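## Task

The tube with the light blue cap starts in the gripper. Seat it fully in a free well of the rack that stands on the shelved bench by the door. No tube may touch the floor, and every other tube must stay fully seated in its rack. The glass breaks if a tube drops more than a few centimetres (roughly a well's depth) or is knocked hard. Finish with the gripper open and the robot backed away, upright and not tilted. Nothing may depend on the robot to stay in place at the end.

## Robot and tools

Robot: a Hello Robot Stretch 4 with one arm. It has an omni-wheel base, a lift that rides up and down a mast, an arm that telescopes straight forward, a wrist with yaw, pitch and roll, and a two-finger gripper. It stands about 1.6 m tall, and the base rim is within 0.23 m of the base origin. Cameras: head_camera, head_left_camera, head_right_camera (fisheye) and wrist_camera.

Frames: the base frame sits on the floor under the base centre, with x forward, y left and z up. hand_pose is a point between the open fingertips, given in the base frame. Its printed value may be slightly wrong. The odometry frame is the base frame as it was when the scene began. Heading is positive to the left, from -3.142 to 3.142.

execute_actions(actions, cameras): actions is a list with zero or one action. An empty list only reports state and images. One action can hold "base", "joints" or both, plus optional "pace" and "contact_limits". The alternative is {"end_of_arm": "enable_torque"} on its own, which turns back on any wrist or gripper motor that switched itself off.
- base takes one relative command, measured from the base's last reported position. translate_m is metres straight ahead, forward positive, -2 to 2. strafe_m is metres sideways, left positive, -2 to 2. rotate_rad is radians turned in place, counter-clockwise (left) positive, -3.2 to 3.2.
- joints are absolute targets by name. lift_m is 0 to 1.2 m. arm_m is 0 to 0.55 m of extension. wrist_yaw_rad is -1.134 to 4.276 (0 forward, positive to the left, 3.14 folded back; above 3.4 the arm may get in the way). wrist_pitch_rad is -1.117 to 4.259 (0 level, 1.57 pointing down). wrist_roll_rad is -1.117 to 4.259 (0 puts the fingers level; positive turns clockwise seen from behind). gripper_m is the fingertip gap in metres, -0.038 to 0.141; values below 0 press the fingers together. Done tolerances are ±0.004 for lift, arm and gripper, ±0.02 for yaw and roll, and ±0.05 for pitch. A joint target outside its range is clipped and the result says so. An unknown key or any other bad value rejects the whole call.
- pace is "slow", "default", "fast" or "max". The base then reaches 0.1, 0.3, 0.4 or 0.6 m/s and 1, 2, 3 or 4 rad/s. With the lift above 0.2, speed is capped further, down to 0.3 m/s and 1 rad/s at 1.2.
- contact_limits: {"arm_m": x} with x from 0 (gentlest) to 0.75 (firmest). The default is 0.5. A low value is useful when sliding toward fragile things.
- cameras: a list of names, or "all"/null for every camera, or [] for none. No single action runs past 15 s. A joint you leave out may keep pushing toward its old target.

wait(seconds 0–10) commands nothing and returns state and images. zoom_image(camera, region [x0,y0,x1,y1] in pixels, at most 504x504) enlarges part of that camera's latest image. read_manual gives licence texts only. finished_scene(scene 1 or 2) ends the scene for good, reports success and shows the next task.

Results: base_status and joint_status report "done", "off_target" (stopped short and may still push), "contact_stop_at_<key>" (blocked; that part goes slack), "limit_stop_at_<name>" (for example own_body, or tilt when the lean passes 6 degrees) or "torque_fault" (a wrist or gripper motor overloaded and went limp; send enable_torque). If a result reports a stop, the remaining calls in that reply are skipped. on_its_own lists what you did not command; "held at" there means the target being held. lidar_m gives 12 distances for 30-degree sectors: the 1st faces forward and they run counter-clockwise, so the 4th is left, the 7th behind and the 10th right. "-" means nothing seen or closer than 0.25 m. The lidar misses glass. wrist_depth_mm is a 7x7 grid of depths in mm (100–2000), with glass left out. motor_effort is a percentage of maximum, with the peak in brackets. It is noisy, and a held load pushes pitch effort further from 0. turned_by_wheels and turned_by_imu differing by more than about 0.1 rad means slip or a collision. base_tilt is in degrees.

Gripping: to grasp, command a gap smaller than the tube. Neither the gripper reading nor "done" proves you are holding it; look at the images and the gripper effort. If the fingertips stick on a surface, raise the lift.

Care: lower the tube gently until it rests in the well, then open the gripper and raise or retract clear. Never release it high above the rack, since more than a few cm of fall breaks it. Approach racks slowly with a low contact limit, and keep tubes away from the floor. Avoid driving or turning with the arm far out, and avoid pushing steadily on things; both risk tipping. Tilting the wrist up while rolled can cause self-collision stops. To unfold at the start, send lift_m 0.4 with wrist_yaw_rad 0. The simulation runs on while you think, and shorter robot motion time is better. Something may briefly nudge loose objects.

Each tool is called after "Call:" by a JSON object that holds its "api" and its "payload", one argument or row to a line.

## Session

Call:
{"api": "execute_actions", "payload": {
  "actions": []
}}

Scene clock: 0.00 s.
base_odometry: x=+0.000 y=+0.000 heading=+0.000 (m, m, rad; odometry frame)
turned_by_wheels: +0.000 (rad since the last result)
turned_by_imu: +0.000 (rad since the last result)
base_tilt: forward=+0.5 right=-0.1 (deg)
lidar_m: 1.51 1.45 1.57 1.88 1.84 1.54 1.18 1.18 1.33 1.34 1.28 1.40
base_status: not commanded
joint_positions: lift_m=+0.601 arm_m=+0.002 wrist_yaw_rad=+0.017 wrist_pitch_rad=+0.137 wrist_roll_rad=-0.009 gripper_m=-0.038
joint_status: not commanded
motor_effort: lift_m=+20 arm_m=+0 wrist_yaw_rad=+1 wrist_pitch_rad=-4 wrist_roll_rad=+0 gripper_m=-15 wheel_0=+0 wheel_1=+0 wheel_2=+0 (%)
hand_pose: x=+0.4601 y=-0.0826 z=+0.7403 quat_wxyz=(+0.998, -0.005, +0.068, +0.009) (m; base frame)
wrist_depth_mm: 1397 1708 1863 - - - 1921 / 1118 1255 1921 - - - 1863 / 1118 1205 1983 - - - 1921 / 1160 1255 1983 - - - - / 1160 1255 - - - - 1983 / 1182 1281 180 206 179 1708 1808 / 1255 1255 1366 172 1397 1255 1397
pictures: head_camera, head_left_camera, head_right_camera, wrist_camera
Images, in order (width x height): head_camera 420x560, head_left_camera 420x672, head_right_camera 420x672, wrist_camera 616x392.

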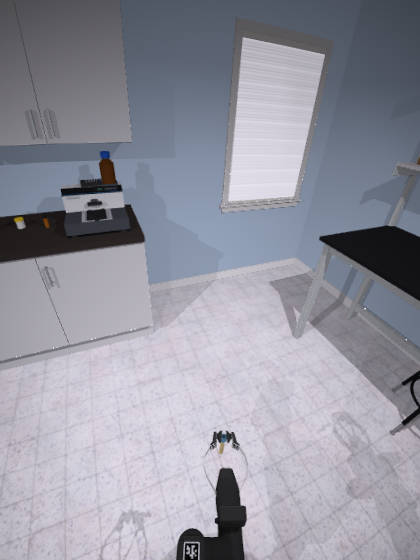

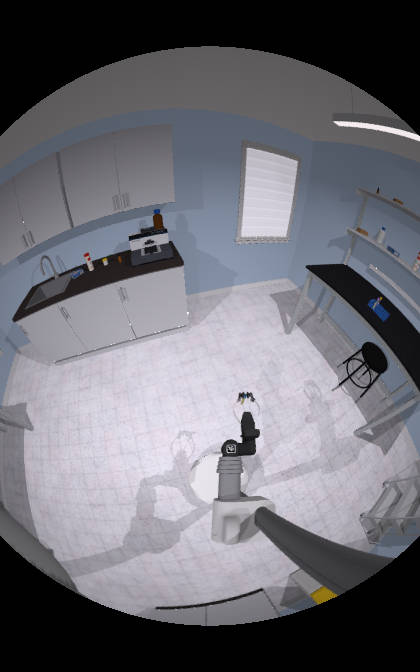

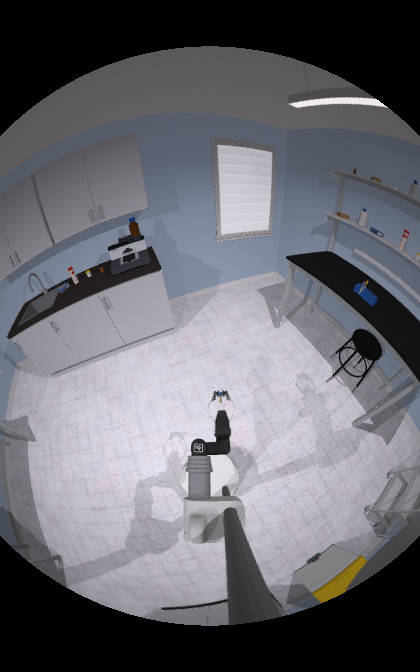

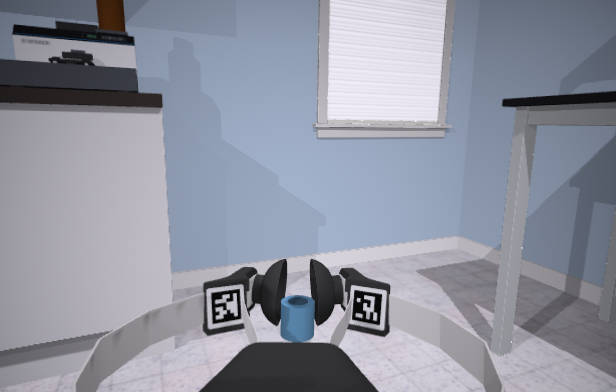

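Call:
{"api": "execute_actions", "payload": {
  "actions": [
    {"base":{"rotate_rad":-1.2},"joints":{"lift_m":0.95},"pace":"slow"}
  ]
}}

Scene clock: 7.37 s.
base_odometry: x=+0.000 y=+0.000 heading=-1.200 (m, m, rad; odometry frame)
turned_by_wheels: -1.200 (rad since the last result)
turned_by_imu: -1.198 (rad since the last result)
base_tilt: forward=+0.5 right=-0.1 (deg)
lidar_m: 0.43 1.30 2.18 1.45 1.51 1.93 1.89 1.97 1.21 1.18 1.25 1.59
base_status: done
joint_positions: lift_m=+0.950 arm_m=+0.002 wrist_yaw_rad=+0.017 wrist_pitch_rad=+0.137 wrist_roll_rad=-0.009 gripper_m=-0.038
joint_status: all done
motor_effort: lift_m=+23(22) arm_m=+0(0) wrist_yaw_rad=+0(1) wrist_pitch_rad=-6(7) wrist_roll_rad=+0(0) gripper_m=-18(17) wheel_0=+2(4) wheel_1=+1(5) wheel_2=+1(5) (%)
hand_pose: x=+0.4601 y=-0.0827 z=+1.0886 quat_wxyz=(+0.998, -0.005, +0.068, +0.009) (m; base frame)
wrist_depth_mm: 1808 1808 1863 1808 1808 1808 1863 / 1808 1863 1863 1863 1863 1863 1921 / 1863 1921 1921 1921 1921 1921 1983 / 1366 1308 1397 1464 1983 1983 1983 / 1983 1983 - 1983 - - - / - - 180 206 179 - - / 1983 1756 1863 173 - 1808 1921
pictures: head_camera, head_left_camera, head_right_camera, wrist_camera
camera_calibration (this result's frames):
wrist_camera: T_world_to_cam=[[0.0128329, -0.999637, 0.0236954, -0.117754], [-0.154329, -0.0253935, -0.987693, 1.19806], [0.987936, 0.00901806, -0.154599, -0.0608126], [0, 0, 0, 1]] pos_world=[0.246485, -0.0867404, 1.1767]
Images, in order (width x height): head_camera 420x560, head_left_camera 420x672, head_right_camera 420x672, wrist_camera 616x392.

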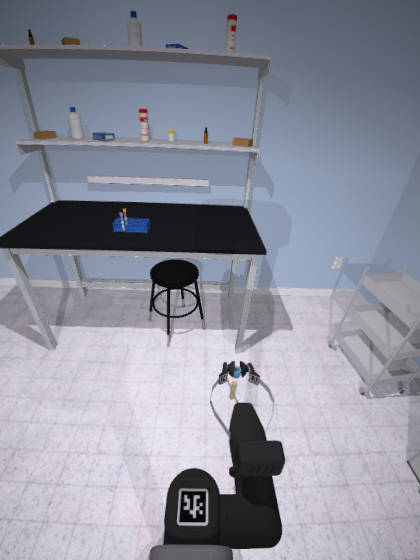

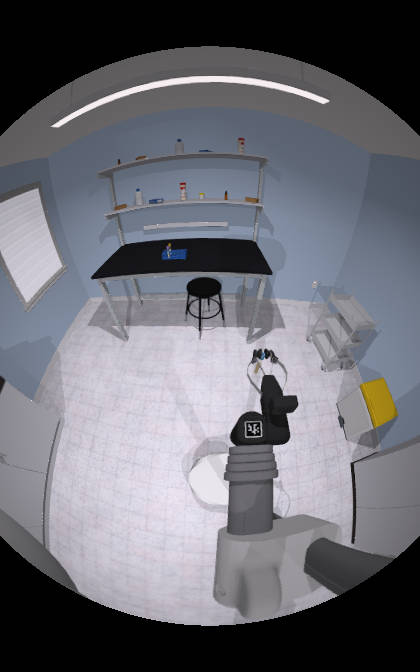

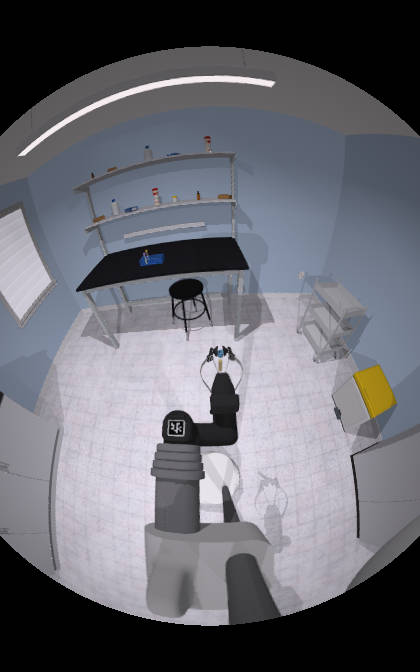

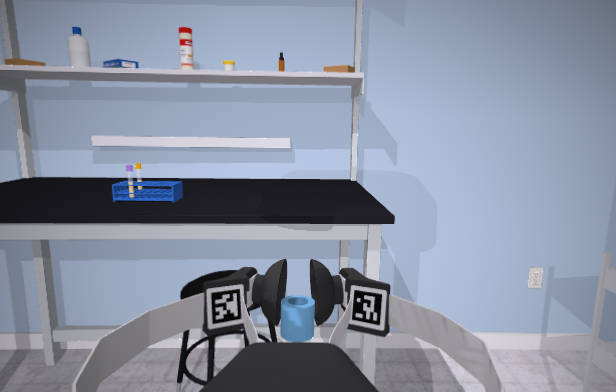

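Call:
{"api": "execute_actions", "payload": {
  "actions": [
    {"base":{"rotate_rad":-2.4}}
  ],
  "cameras": ["head_left_camera","head_camera"]
}}

Scene clock: 15.67 s.
base_odometry: x=+0.000 y=+0.000 heading=+2.684 (m, m, rad; odometry frame)
turned_by_wheels: -2.400 (rad since the last result)
turned_by_imu: -2.398 (rad since the last result)
base_tilt: forward=+0.6 right=+0.0 (deg)
lidar_m: 0.42 1.19 1.24 1.46 1.28 1.27 1.47 1.50 1.46 1.71 1.86 1.82
base_status: done
joint_positions: lift_m=+0.950 arm_m=+0.002 wrist_yaw_rad=+0.017 wrist_pitch_rad=+0.137 wrist_roll_rad=-0.009 gripper_m=-0.038
joint_status: not commanded
motor_effort: lift_m=+22(23) arm_m=+0(0) wrist_yaw_rad=+1(1) wrist_pitch_rad=-7(3) wrist_roll_rad=+0(0) gripper_m=-15(18) wheel_0=+1(6) wheel_1=+0(6) wheel_2=+0(4) (%)
hand_pose: x=+0.4601 y=-0.0827 z=+1.0887 quat_wxyz=(+0.998, -0.005, +0.068, +0.009) (m; base frame)
wrist_depth_mm: 917 1060 1756 - - - 1983 / 931 1078 1808 - - - - / 931 1098 1863 - - - - / 960 1118 1863 - - - - / 976 1160 1366 - - - 1618 / 1008 1118 180 206 179 - - / 1025 1182 1397 172 - 1808 1983
pictures: head_camera, head_left_camera
Images, in order (width x height): head_camera 420x560, head_left_camera 420x672.

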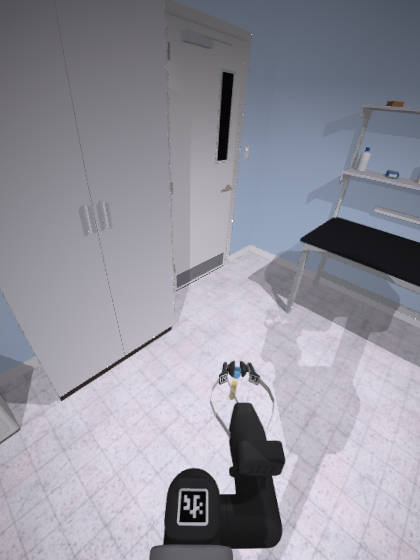

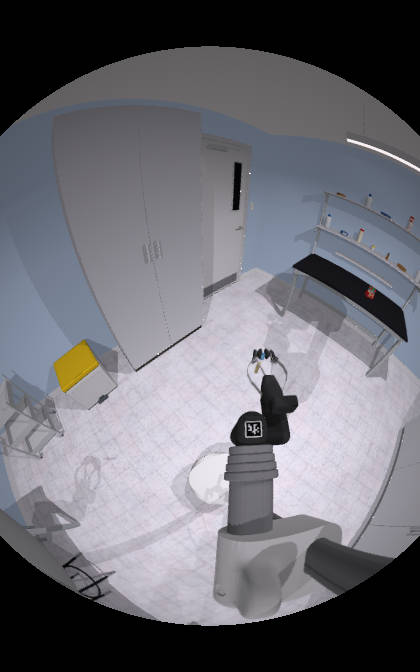

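Call:
{"api": "execute_actions", "payload": {
  "actions": [
    {"base":{"rotate_rad":-0.8},"joints":{"lift_m":1.05}}
  ]
}}

Scene clock: 25.73 s.
base_odometry: x=+0.000 y=+0.000 heading=+1.884 (m, m, rad; odometry frame)
turned_by_wheels: -0.800 (rad since the last result)
turned_by_imu: -0.799 (rad since the last result)
base_tilt: forward=+0.6 right=-0.1 (deg)
lidar_m: 1.84 1.90 1.21 1.19 1.25 1.53 1.32 1.35 2.23 1.45 1.53 1.98
base_status: done
joint_positions: lift_m=+1.050 arm_m=+0.002 wrist_yaw_rad=+0.017 wrist_pitch_rad=+0.137 wrist_roll_rad=-0.009 gripper_m=-0.038
joint_status: all done
motor_effort: lift_m=+22(26) arm_m=+0(0) wrist_yaw_rad=+1(1) wrist_pitch_rad=-4(7) wrist_roll_rad=+0(0) gripper_m=-19(19) wheel_0=+0(6) wheel_1=-1(7) wheel_2=-1(7) (%)
hand_pose: x=+0.4601 y=-0.0827 z=+1.1886 quat_wxyz=(+0.998, -0.005, +0.068, +0.009) (m; base frame)
wrist_depth_mm: - - - - - - - / - - - - - - - / - - - - - - - / - - - - - - - / - - 1921 1808 1921 - - / - - 180 206 179 - - / - 1921 - 172 - 1983 -
pictures: head_camera, head_left_camera, head_right_camera, wrist_camera
camera_calibration (this result's frames):
wrist_camera: T_world_to_cam=[[0.0128037, -0.999637, 0.0236999, -0.120125], [-0.154349, -0.0253936, -0.98769, 1.29685], [0.987933, 0.00898807, -0.154618, -0.0453356], [0, 0, 0, 1]] pos_world=[0.246495, -0.0867423, 1.27673]
Images, in order (width x height): head_camera 420x560, head_left_camera 420x672, head_right_camera 420x672, wrist_camera 616x392.

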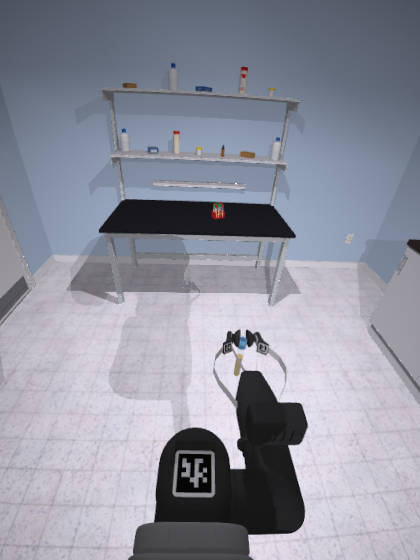

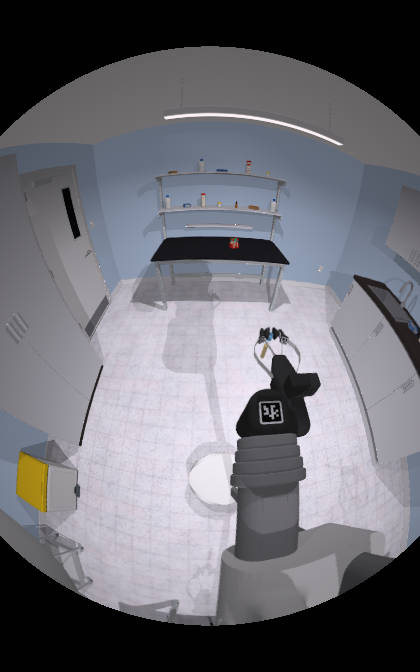

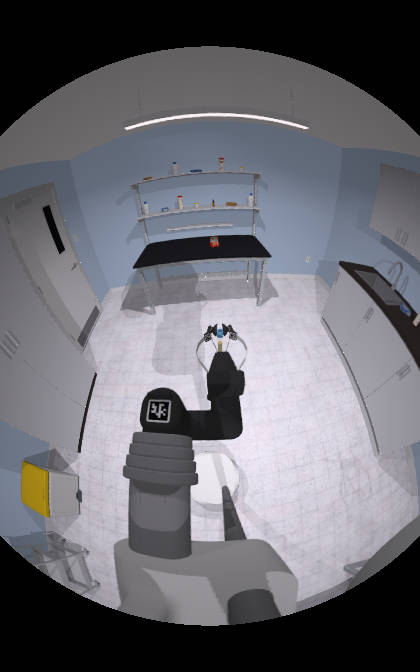

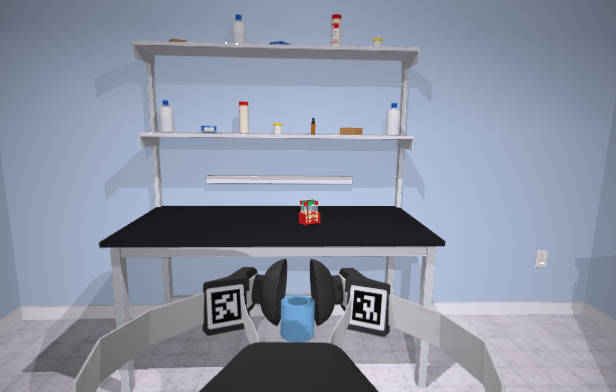

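Call:
{"api": "execute_actions", "payload": {
  "actions": [
    {"base":{"translate_m":1.3}}
  ]
}}

Call:
{"api": "zoom_image", "payload": {
  "camera": "head_camera",
  "region": [140, 180, 320, 400]
}}

Scene clock: 36.13 s.
base_odometry: x=-0.400 y=+1.237 heading=+1.884 (m, m, rad; odometry frame)
turned_by_wheels: +0.000 (rad since the last result)
turned_by_imu: +0.000 (rad since the last result)
base_tilt: forward=+0.6 right=-0.1 (deg)
lidar_m: 0.55 0.58 0.78 1.33 1.27 1.70 3.02 2.79 1.52 1.43 0.91 0.62
base_status: done
joint_positions: lift_m=+1.050 arm_m=+0.002 wrist_yaw_rad=+0.017 wrist_pitch_rad=+0.137 wrist_roll_rad=-0.009 gripper_m=-0.038
joint_status: not commanded
motor_effort: lift_m=+21(22) arm_m=-1(0) wrist_yaw_rad=+1(1) wrist_pitch_rad=-8(7) wrist_roll_rad=+0(0) gripper_m=-19(17) wheel_0=+0(5) wheel_1=-1(6) wheel_2=+1(9) (%)
hand_pose: x=+0.4601 y=-0.0827 z=+1.1887 quat_wxyz=(+0.998, -0.005, +0.068, +0.009) (m; base frame)
wrist_depth_mm: 1042 1060 1060 1060 1078 1118 1098 / 1078 1078 1078 1098 1118 1138 1138 / 1098 1098 1118 1138 1138 1160 1160 / 1138 1160 1160 1182 1182 1182 1205 / 1160 1182 1182 1205 1205 1229 1229 / 1078 1098 180 207 179 1118 1281 / 831 768 831 172 854 778 866
pictures: head_camera, head_left_camera, head_right_camera, wrist_camera
camera_calibration (this result's frames):
wrist_camera: T_world_to_cam=[[0.0128035, -0.999637, 0.0236998, -0.120127], [-0.154351, -0.0253935, -0.98769, 1.29693], [0.987933, 0.00898779, -0.15462, -0.0453204], [0, 0, 0, 1]] pos_world=[0.246495, -0.0867424, 1.27681]
Images, in order (width x height): head_camera 420x560, head_left_camera 420x672, head_right_camera 420x672, wrist_camera 616x392.

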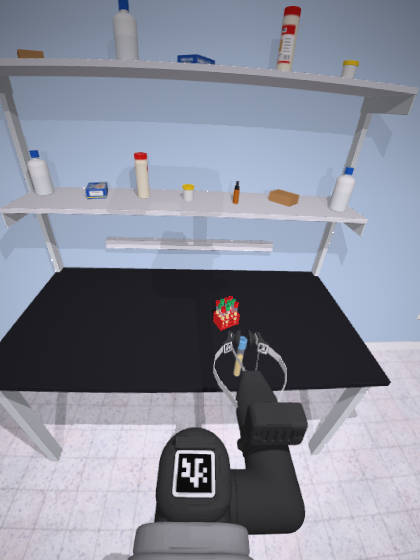

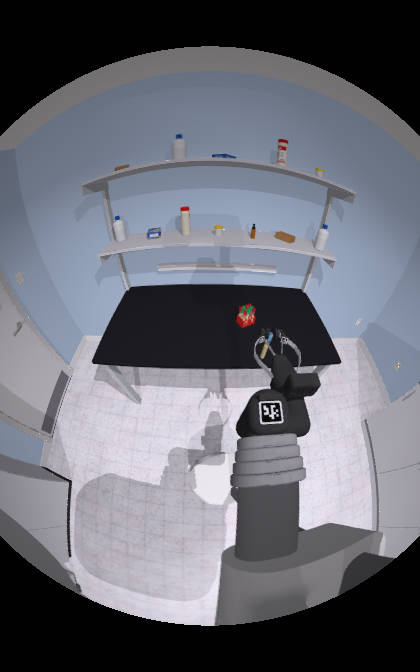

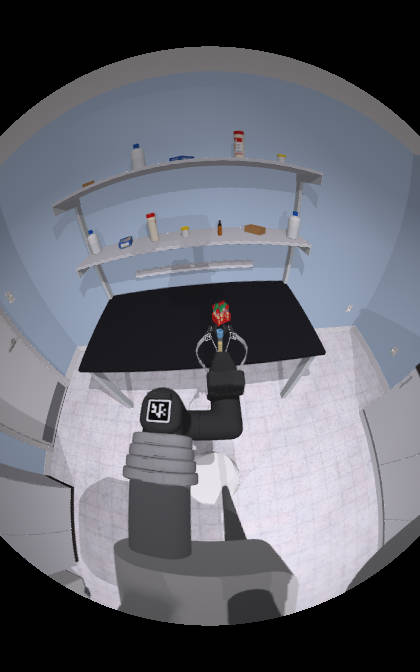

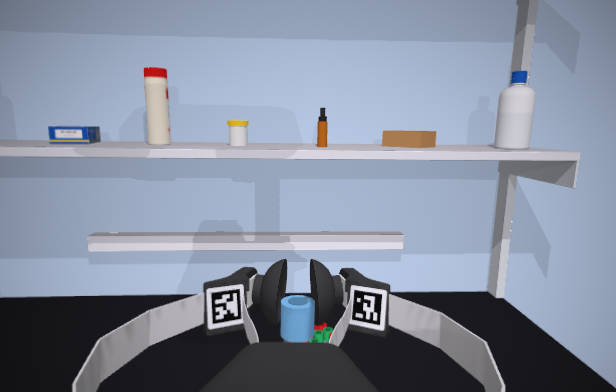

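Region (140, 180, 320, 400) of head_camera's 420x560 image, scaled by 2.291, with more detail than that image has; it fills the left 412 columns of this view, and the rest is white.

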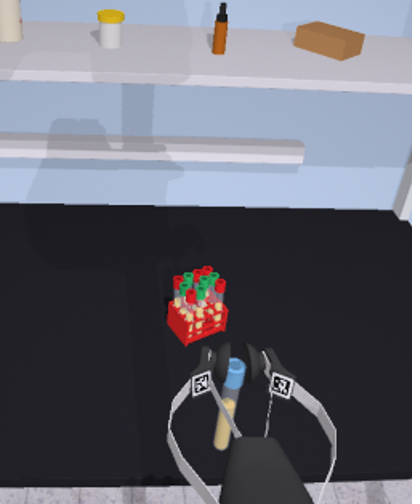

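Call:
{"api": "zoom_image", "payload": {
  "camera": "head_camera",
  "region": [200, 285, 260, 345]
}}

Call:
{"api": "zoom_image", "payload": {
  "camera": "head_left_camera",
  "region": [220, 290, 300, 370]
}}

Region (200, 285, 260, 345) of head_camera's 420x560 image, scaled by 8.400, with more detail than that image has.

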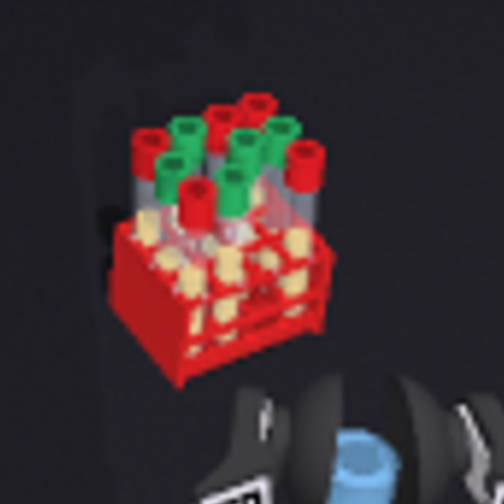

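Region (220, 290, 300, 370) of head_left_camera's 420x672 image, scaled by 6.300, with more detail than that image has.

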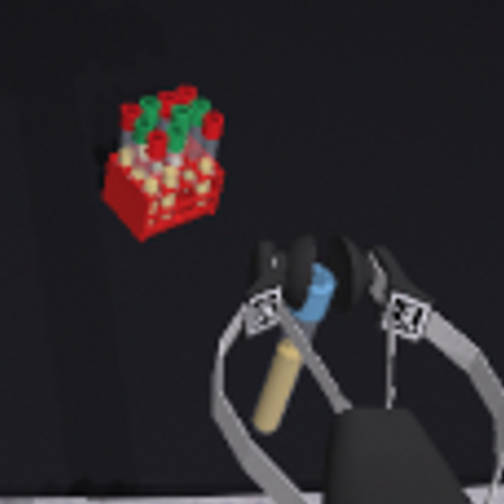

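Call:
{"api": "execute_actions", "payload": {
  "actions": [
    {"base":{"strafe_m":-0.18},"joints":{"arm_m":0.25,"wrist_yaw_rad":0.5,"lift_m":1.0},"pace":"slow"}
  ],
  "cameras": ["head_camera","head_left_camera","wrist_camera"]
}}

Call:
{"api": "zoom_image", "payload": {
  "camera": "head_camera",
  "region": [140, 250, 240, 350]
}}

Call:
{"api": "zoom_image", "payload": {
  "camera": "head_left_camera",
  "region": [180, 270, 260, 350]
}}

Scene clock: 103.37 s.
base_odometry: x=-0.229 y=+1.292 heading=+1.883 (m, m, rad; odometry frame)
turned_by_wheels: +0.000 (rad since the last result)
turned_by_imu: +0.003 (rad since the last result)
base_tilt: forward=+0.5 right=-0.1 (deg)
lidar_m: 0.55 0.55 0.79 1.44 1.44 2.04 3.31 1.90 1.31 1.25 1.92 0.62
base_status: done
joint_positions: lift_m=+1.000 arm_m=+0.249 wrist_yaw_rad=+0.500 wrist_pitch_rad=+0.137 wrist_roll_rad=-0.009 gripper_m=-0.038
joint_status: all done
motor_effort: lift_m=+17(19) arm_m=+7(7) wrist_yaw_rad=+2(5) wrist_pitch_rad=-7(7) wrist_roll_rad=+0(0) gripper_m=-16(17) wheel_0=+1(7) wheel_1=-1(5) wheel_2=+0(1) (%)
hand_pose: x=+0.7125 y=+0.0602 z=+1.1391 quat_wxyz=(+0.967, -0.021, +0.065, +0.247) (m; base frame)
wrist_depth_mm: 1308 1098 991 904 809 741 691 / 1336 1098 1025 904 831 750 699 / 1060 1160 1042 931 842 750 591 / 1464 1205 1098 960 878 788 732 / 1499 1229 1098 946 866 788 741 / 976 976 180 206 179 820 750 / 750 691 759 172 759 699 750
pictures: head_camera, head_left_camera, wrist_camera
camera_calibration (this result's frames):
wrist_camera: T_world_to_cam=[[0.475797, -0.879236, 0.0236993, -0.316442], [-0.124895, -0.0942093, -0.987687, 1.27363], [0.870642, 0.466979, -0.154637, -0.247611], [0, 0, 0, 1]] pos_world=[0.525214, -0.0426101, 1.22716]
Images, in order (width x height): head_camera 420x560, head_left_camera 420x672, wrist_camera 616x392.

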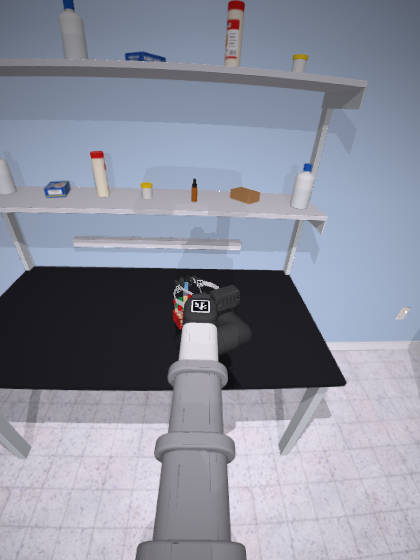

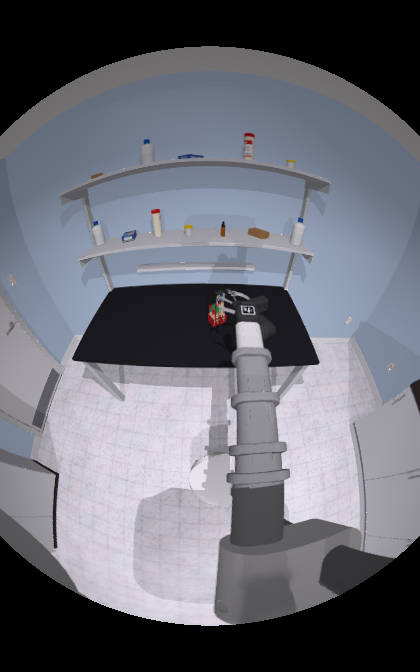

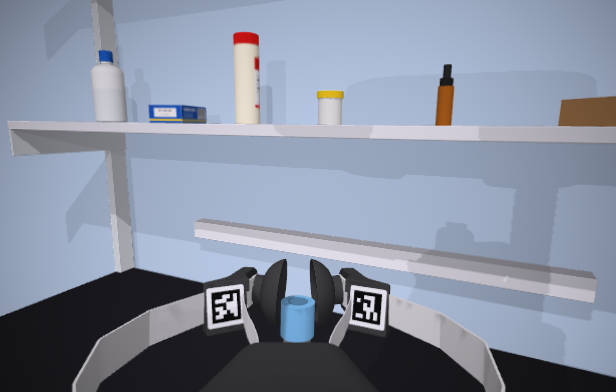

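Region (140, 250, 240, 350) of head_camera's 420x560 image, scaled by 5.040, with more detail than that image has.

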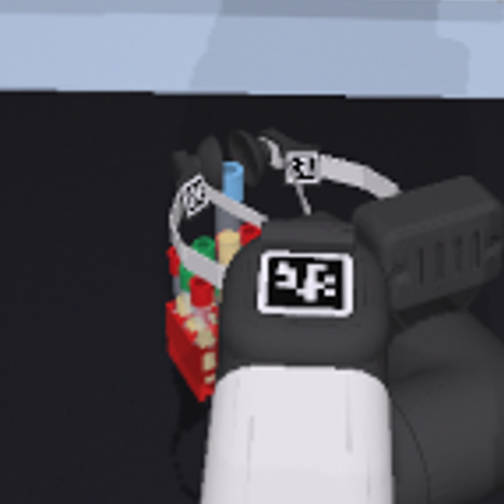

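Region (180, 270, 260, 350) of head_left_camera's 420x672 image, scaled by 6.300, with more detail than that image has.

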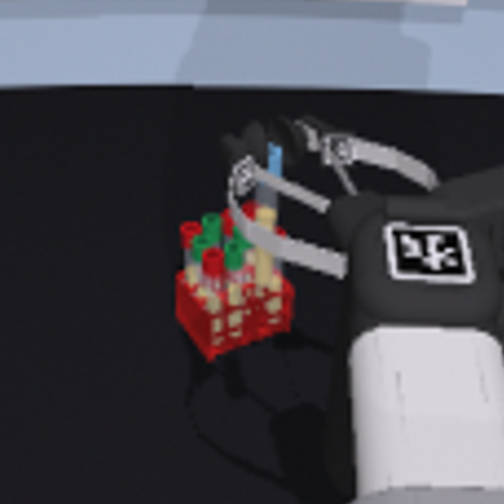

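Call:
{"api": "execute_actions", "payload": {
  "actions": [
    {"base":{"strafe_m":-0.162},"joints":{"arm_m":0.0,"wrist_yaw_rad":1.2},"pace":"slow"}
  ],
  "cameras": []
}}

Call:
{"api": "execute_actions", "payload": {
  "actions": [
    {"base":{"translate_m":0.25},"joints":{"arm_m":0.22,"lift_m":0.94},"pace":"slow"}
  ]
}}

Call:
{"api": "zoom_image", "payload": {
  "camera": "head_camera",
  "region": [70, 290, 190, 410]
}}

Call:
{"api": "zoom_image", "payload": {
  "camera": "head_left_camera",
  "region": [140, 300, 220, 380]
}}

Scene clock: 129.37 s.
base_odometry: x=-0.075 y=+1.342 heading=+1.884 (m, m, rad; odometry frame)
turned_by_wheels: +0.000 (rad since the last result)
turned_by_imu: +0.003 (rad since the last result)
base_tilt: forward=+0.5 right=-0.1 (deg)
lidar_m: 0.59 0.36 0.80 1.59 1.62 2.19 3.29 1.64 1.16 1.06 1.11 0.60
base_status: done
joint_positions: lift_m=+1.000 arm_m=+0.003 wrist_yaw_rad=+1.200 wrist_pitch_rad=+0.137 wrist_roll_rad=-0.009 gripper_m=-0.038
joint_status: all done
joint sent to its limit — the command would take arm_m past its lower limit, so that joint was sent only as far as its limit.
motor_effort: lift_m=+17(17) arm_m=-7(4) wrist_yaw_rad=+2(8) wrist_pitch_rad=-6(5) wrist_roll_rad=-1(0) gripper_m=-17(17) wheel_0=+2(6) wheel_1=-1(3) wheel_2=-1(0) (%)
hand_pose: x=+0.3592 y=+0.2346 z=+1.1391 quat_wxyz=(+0.823, -0.042, +0.054, +0.563) (m; base frame)
wrist_depth_mm: 1661 1808 1921 - 1708 1308 1042 / 1708 1808 1983 - 1756 1281 1060 / 1708 1863 - - 1708 1281 1042 / 1756 1921 - - 1808 1336 1078 / 1808 1983 - - 1499 1336 1060 / 1863 1983 180 206 180 1008 1008 / 1921 1921 - 172 768 699 778
pictures: none
No camera images: the call's "cameras" was empty. Leave "cameras" out to get every camera's image.

Scene clock: 133.13 s.
base_odometry: x=-0.152 y=+1.580 heading=+1.884 (m, m, rad; odometry frame)
turned_by_wheels: +0.000 (rad since the last result)
turned_by_imu: +0.001 (rad since the last result)
base_tilt: forward=+0.5 right=-0.1 (deg)
lidar_m: 0.30 0.35 0.47 1.98 1.68 2.34 3.76 1.61 1.14 1.07 0.52 0.36
base_status: done
joint_positions: lift_m=+0.940 arm_m=+0.219 wrist_yaw_rad=+1.200 wrist_pitch_rad=+0.137 wrist_roll_rad=-0.009 gripper_m=-0.038
joint_status: all done
motor_effort: lift_m=+17(17) arm_m=+6(6) wrist_yaw_rad=+2(2) wrist_pitch_rad=-6(7) wrist_roll_rad=+0(0) gripper_m=-19(17) wheel_0=+1(4) wheel_1=+1(4) wheel_2=-2(7) (%)
hand_pose: x=+0.5748 y=+0.2346 z=+1.0791 quat_wxyz=(+0.823, -0.042, +0.054, +0.563) (m; base frame)
wrist_depth_mm: 1661 1808 1983 1464 976 741 597 / 1708 1808 1983 1078 661 402 379 / 1708 1863 - 1255 1025 750 615 / 1756 1921 - 1576 991 768 621 / 1808 1983 - 1229 1042 723 609 / 1808 854 180 206 179 759 627 / 723 597 654 172 661 609 634
pictures: head_camera, head_left_camera, head_right_camera, wrist_camera
camera_calibration (this result's frames):
wrist_camera: T_world_to_cam=[[0.930298, -0.366039, 0.0236983, -0.47789], [-0.0348475, -0.152511, -0.987687, 1.17554], [0.365146, 0.918017, -0.154637, -0.0337674], [0, 0, 0, 1]] pos_world=[0.497875, 0.0353556, 1.16717]
Images, in order (width x height): head_camera 420x560, head_left_camera 420x672, head_right_camera 420x672, wrist_camera 616x392.

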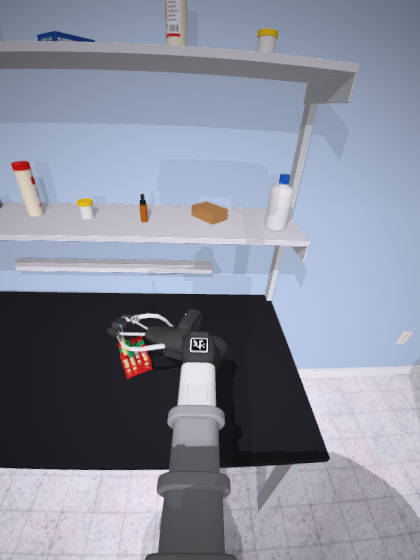

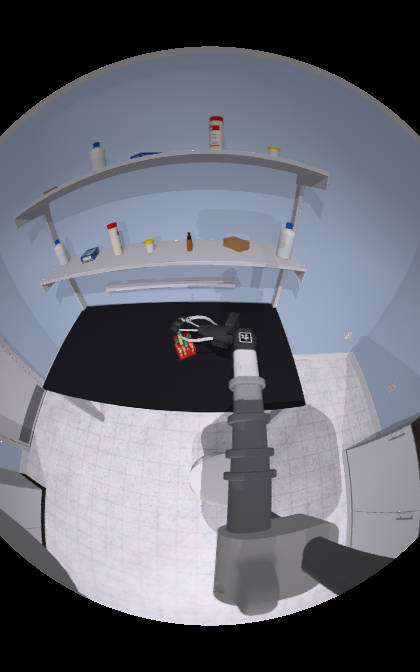

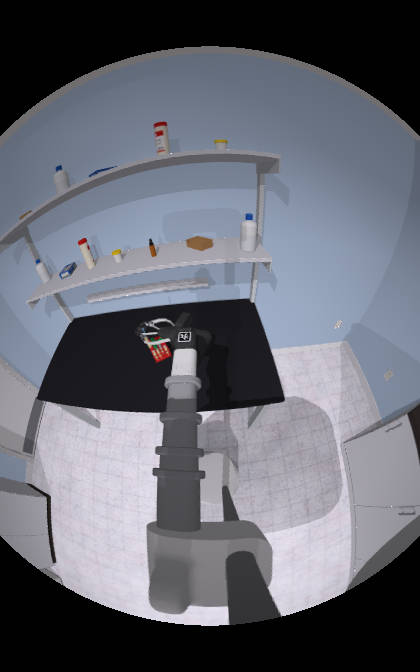

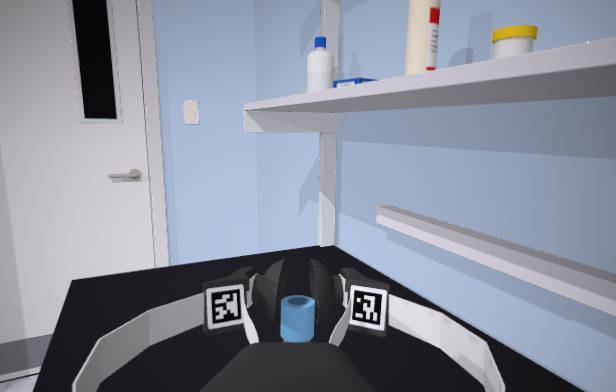

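Region (70, 290, 190, 410) of head_camera's 420x560 image, scaled by 4.200, with more detail than that image has.

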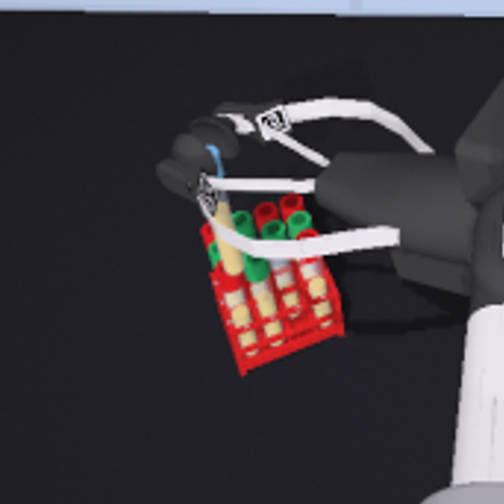

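Region (140, 300, 220, 380) of head_left_camera's 420x672 image, scaled by 6.300, with more detail than that image has.

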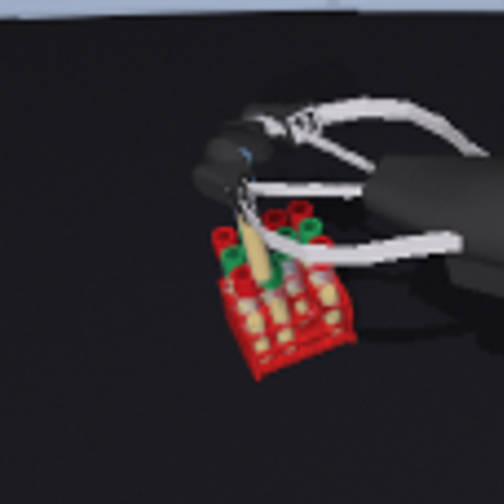

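Call:
{"api": "execute_actions", "payload": {
  "actions": [
    {"joints":{"arm_m":0.10},"pace":"slow"}
  ],
  "cameras": ["head_camera","head_left_camera","head_right_camera"]
}}

Call:
{"api": "zoom_image", "payload": {
  "camera": "head_camera",
  "region": [90, 330, 170, 410]
}}

Call:
{"api": "zoom_image", "payload": {
  "camera": "head_left_camera",
  "region": [155, 325, 215, 385]
}}

Call:
{"api": "zoom_image", "payload": {
  "camera": "head_right_camera",
  "region": [125, 325, 185, 385]
}}

Scene clock: 149.93 s.
base_odometry: x=-0.152 y=+1.580 heading=+1.884 (m, m, rad; odometry frame)
turned_by_wheels: +0.000 (rad since the last result)
turned_by_imu: +0.002 (rad since the last result)
base_tilt: forward=+0.6 right=-0.1 (deg)
lidar_m: 0.33 0.34 0.48 1.98 1.67 2.31 3.74 1.62 1.14 1.07 0.54 0.36
base_status: not commanded
joint_positions: lift_m=+0.940 arm_m=+0.101 wrist_yaw_rad=+1.200 wrist_pitch_rad=+0.137 wrist_roll_rad=-0.009 gripper_m=-0.038
joint_status: all done
motor_effort: lift_m=+17(17) arm_m=-7(5) wrist_yaw_rad=+1(1) wrist_pitch_rad=-7(6) wrist_roll_rad=+1(0) gripper_m=-14(19) wheel_0=+1(1) wheel_1=+1(1) wheel_2=-2(2) (%)
hand_pose: x=+0.4572 y=+0.2346 z=+1.0791 quat_wxyz=(+0.823, -0.042, +0.054, +0.563) (m; base frame)
wrist_depth_mm: 1661 1808 1983 1708 1160 820 691 / 1661 1808 - 1756 1042 723 504 / 1756 1863 - 1708 1229 917 732 / 1756 1863 - 1863 1229 904 741 / 1808 1921 - 1255 1182 891 723 / 1808 976 180 206 179 854 750 / 1863 603 661 172 661 609 668
pictures: head_camera, head_left_camera, head_right_camera
Images, in order (width x height): head_camera 420x560, head_left_camera 420x672, head_right_camera 420x672.

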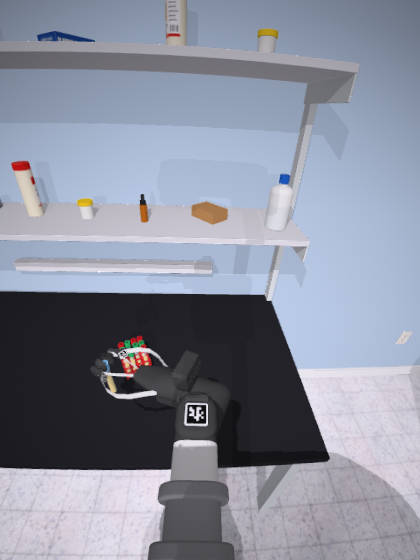

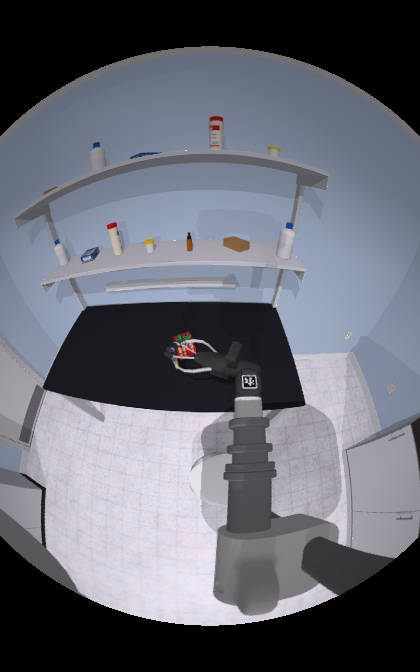

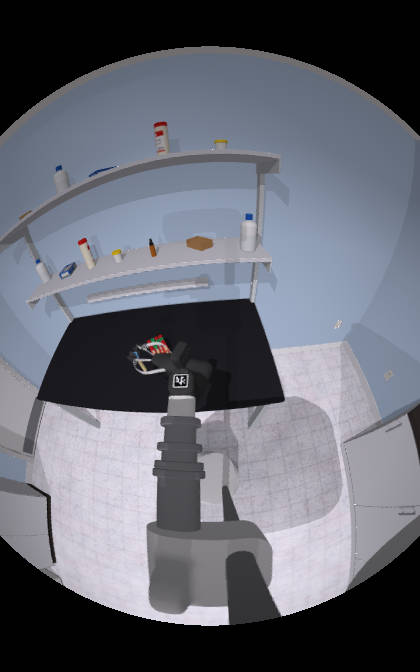

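Region (90, 330, 170, 410) of head_camera's 420x560 image, scaled by 6.300, with more detail than that image has.

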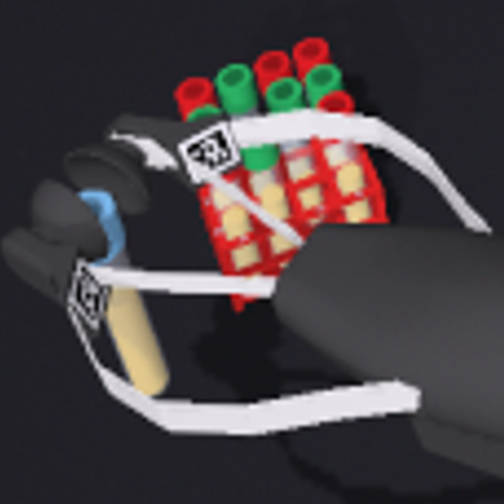

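Region (155, 325, 215, 385) of head_left_camera's 420x672 image, scaled by 8.400, with more detail than that image has.

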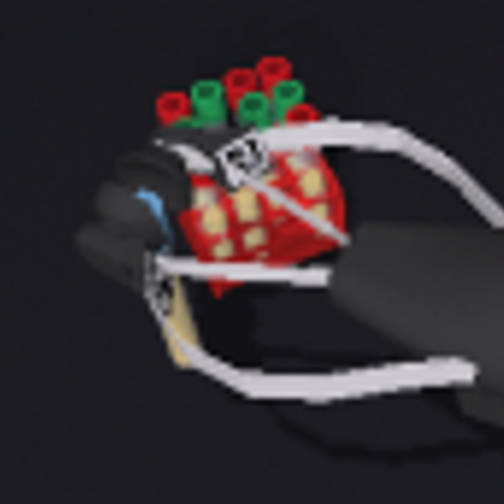

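Region (125, 325, 185, 385) of head_right_camera's 420x672 image, scaled by 8.400, with more detail than that image has.

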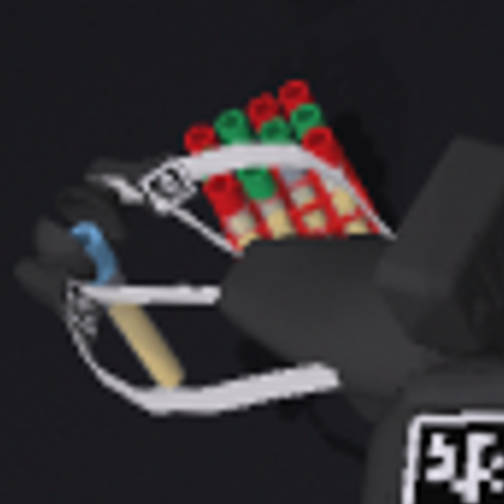

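Call:
{"api": "execute_actions", "payload": {
  "actions": [
    {"base":{"strafe_m":-0.008},"joints":{"arm_m":0.29,"lift_m":0.92},"pace":"slow"}
  ],
  "cameras": ["head_camera","head_left_camera","head_right_camera"]
}}

Call:
{"api": "zoom_image", "payload": {
  "camera": "head_camera",
  "region": [95, 305, 175, 385]
}}

Call:
{"api": "zoom_image", "payload": {
  "camera": "head_left_camera",
  "region": [155, 305, 215, 365]
}}

Call:
{"api": "zoom_image", "payload": {
  "camera": "head_right_camera",
  "region": [125, 310, 185, 370]
}}

Scene clock: 189.90 s.
base_odometry: x=-0.144 y=+1.582 heading=+1.884 (m, m, rad; odometry frame)
turned_by_wheels: +0.000 (rad since the last result)
turned_by_imu: +0.002 (rad since the last result)
base_tilt: forward=+0.6 right=-0.1 (deg)
lidar_m: 0.31 0.35 0.46 1.99 1.69 2.36 3.60 1.61 1.13 1.05 1.66 0.37
base_status: done
joint_positions: lift_m=+0.920 arm_m=+0.289 wrist_yaw_rad=+1.200 wrist_pitch_rad=+0.137 wrist_roll_rad=-0.009 gripper_m=-0.038
joint_status: all done
motor_effort: lift_m=+17(16) arm_m=+6(7) wrist_yaw_rad=+1(2) wrist_pitch_rad=-6(6) wrist_roll_rad=-1(0) gripper_m=-16(18) wheel_0=+1(5) wheel_1=+0(4) wheel_2=-1(1) (%)
hand_pose: x=+0.6448 y=+0.2346 z=+1.0591 quat_wxyz=(+0.823, -0.042, +0.054, +0.563) (m; base frame)
wrist_depth_mm: 1661 1808 - 1160 634 294 247 / 1708 1808 1921 788 569 564 517 / 1708 1863 - 1229 904 668 549 / 1756 1921 - 1308 878 683 554 / 1756 1921 1182 1160 891 640 535 / 866 809 180 206 179 676 539 / 621 569 621 172 627 574 574
pictures: head_camera, head_left_camera, head_right_camera
Images, in order (width x height): head_camera 420x560, head_left_camera 420x672, head_right_camera 420x672.

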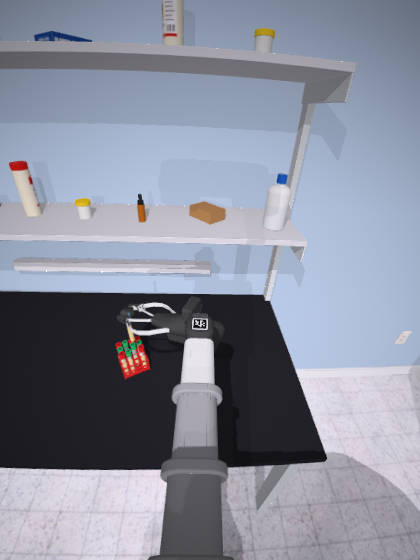

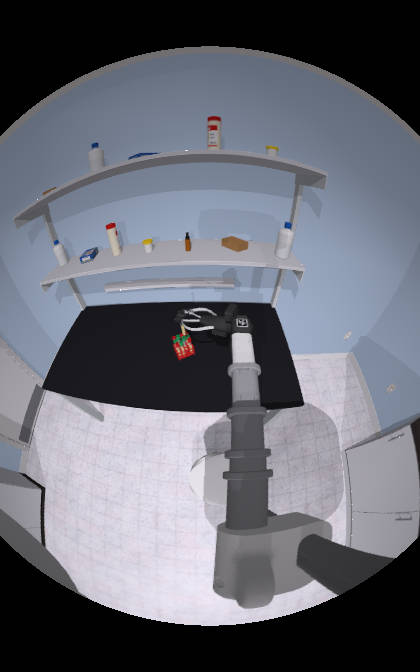

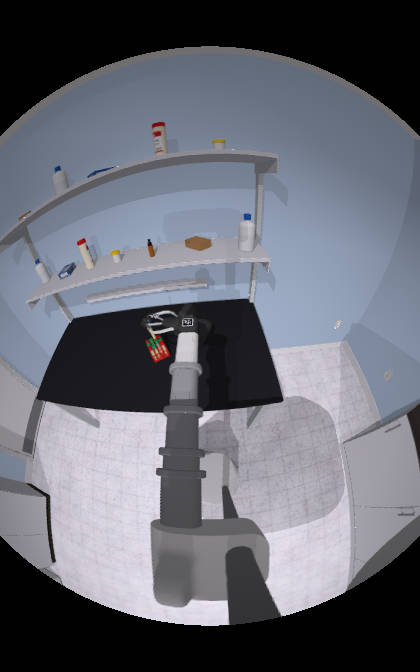

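Region (95, 305, 175, 385) of head_camera's 420x560 image, scaled by 6.300, with more detail than that image has.

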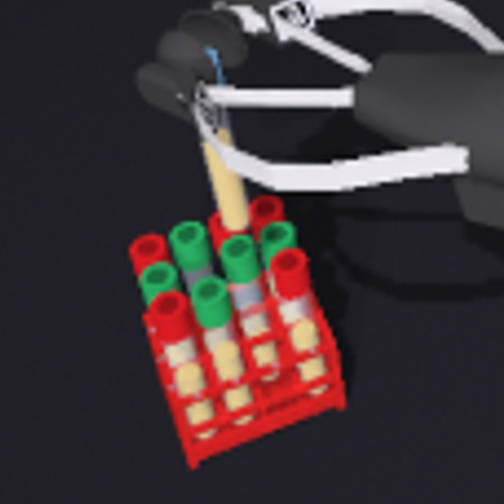

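Region (155, 305, 215, 365) of head_left_camera's 420x672 image, scaled by 8.400, with more detail than that image has.

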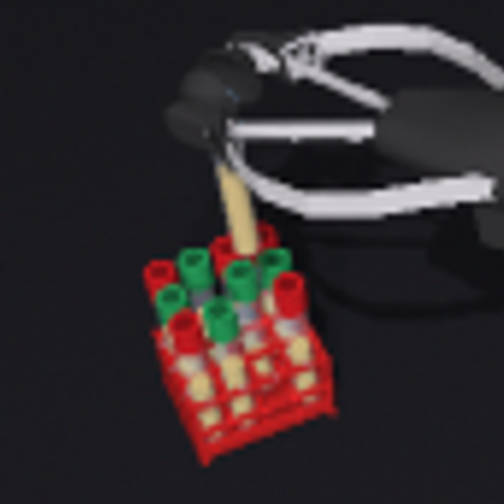

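Region (125, 310, 185, 370) of head_right_camera's 420x672 image, scaled by 8.400, with more detail than that image has.

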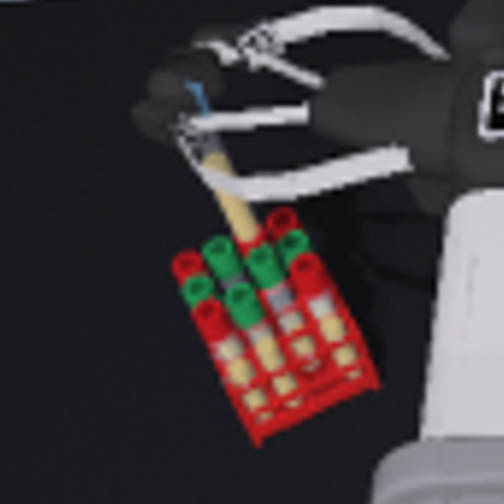

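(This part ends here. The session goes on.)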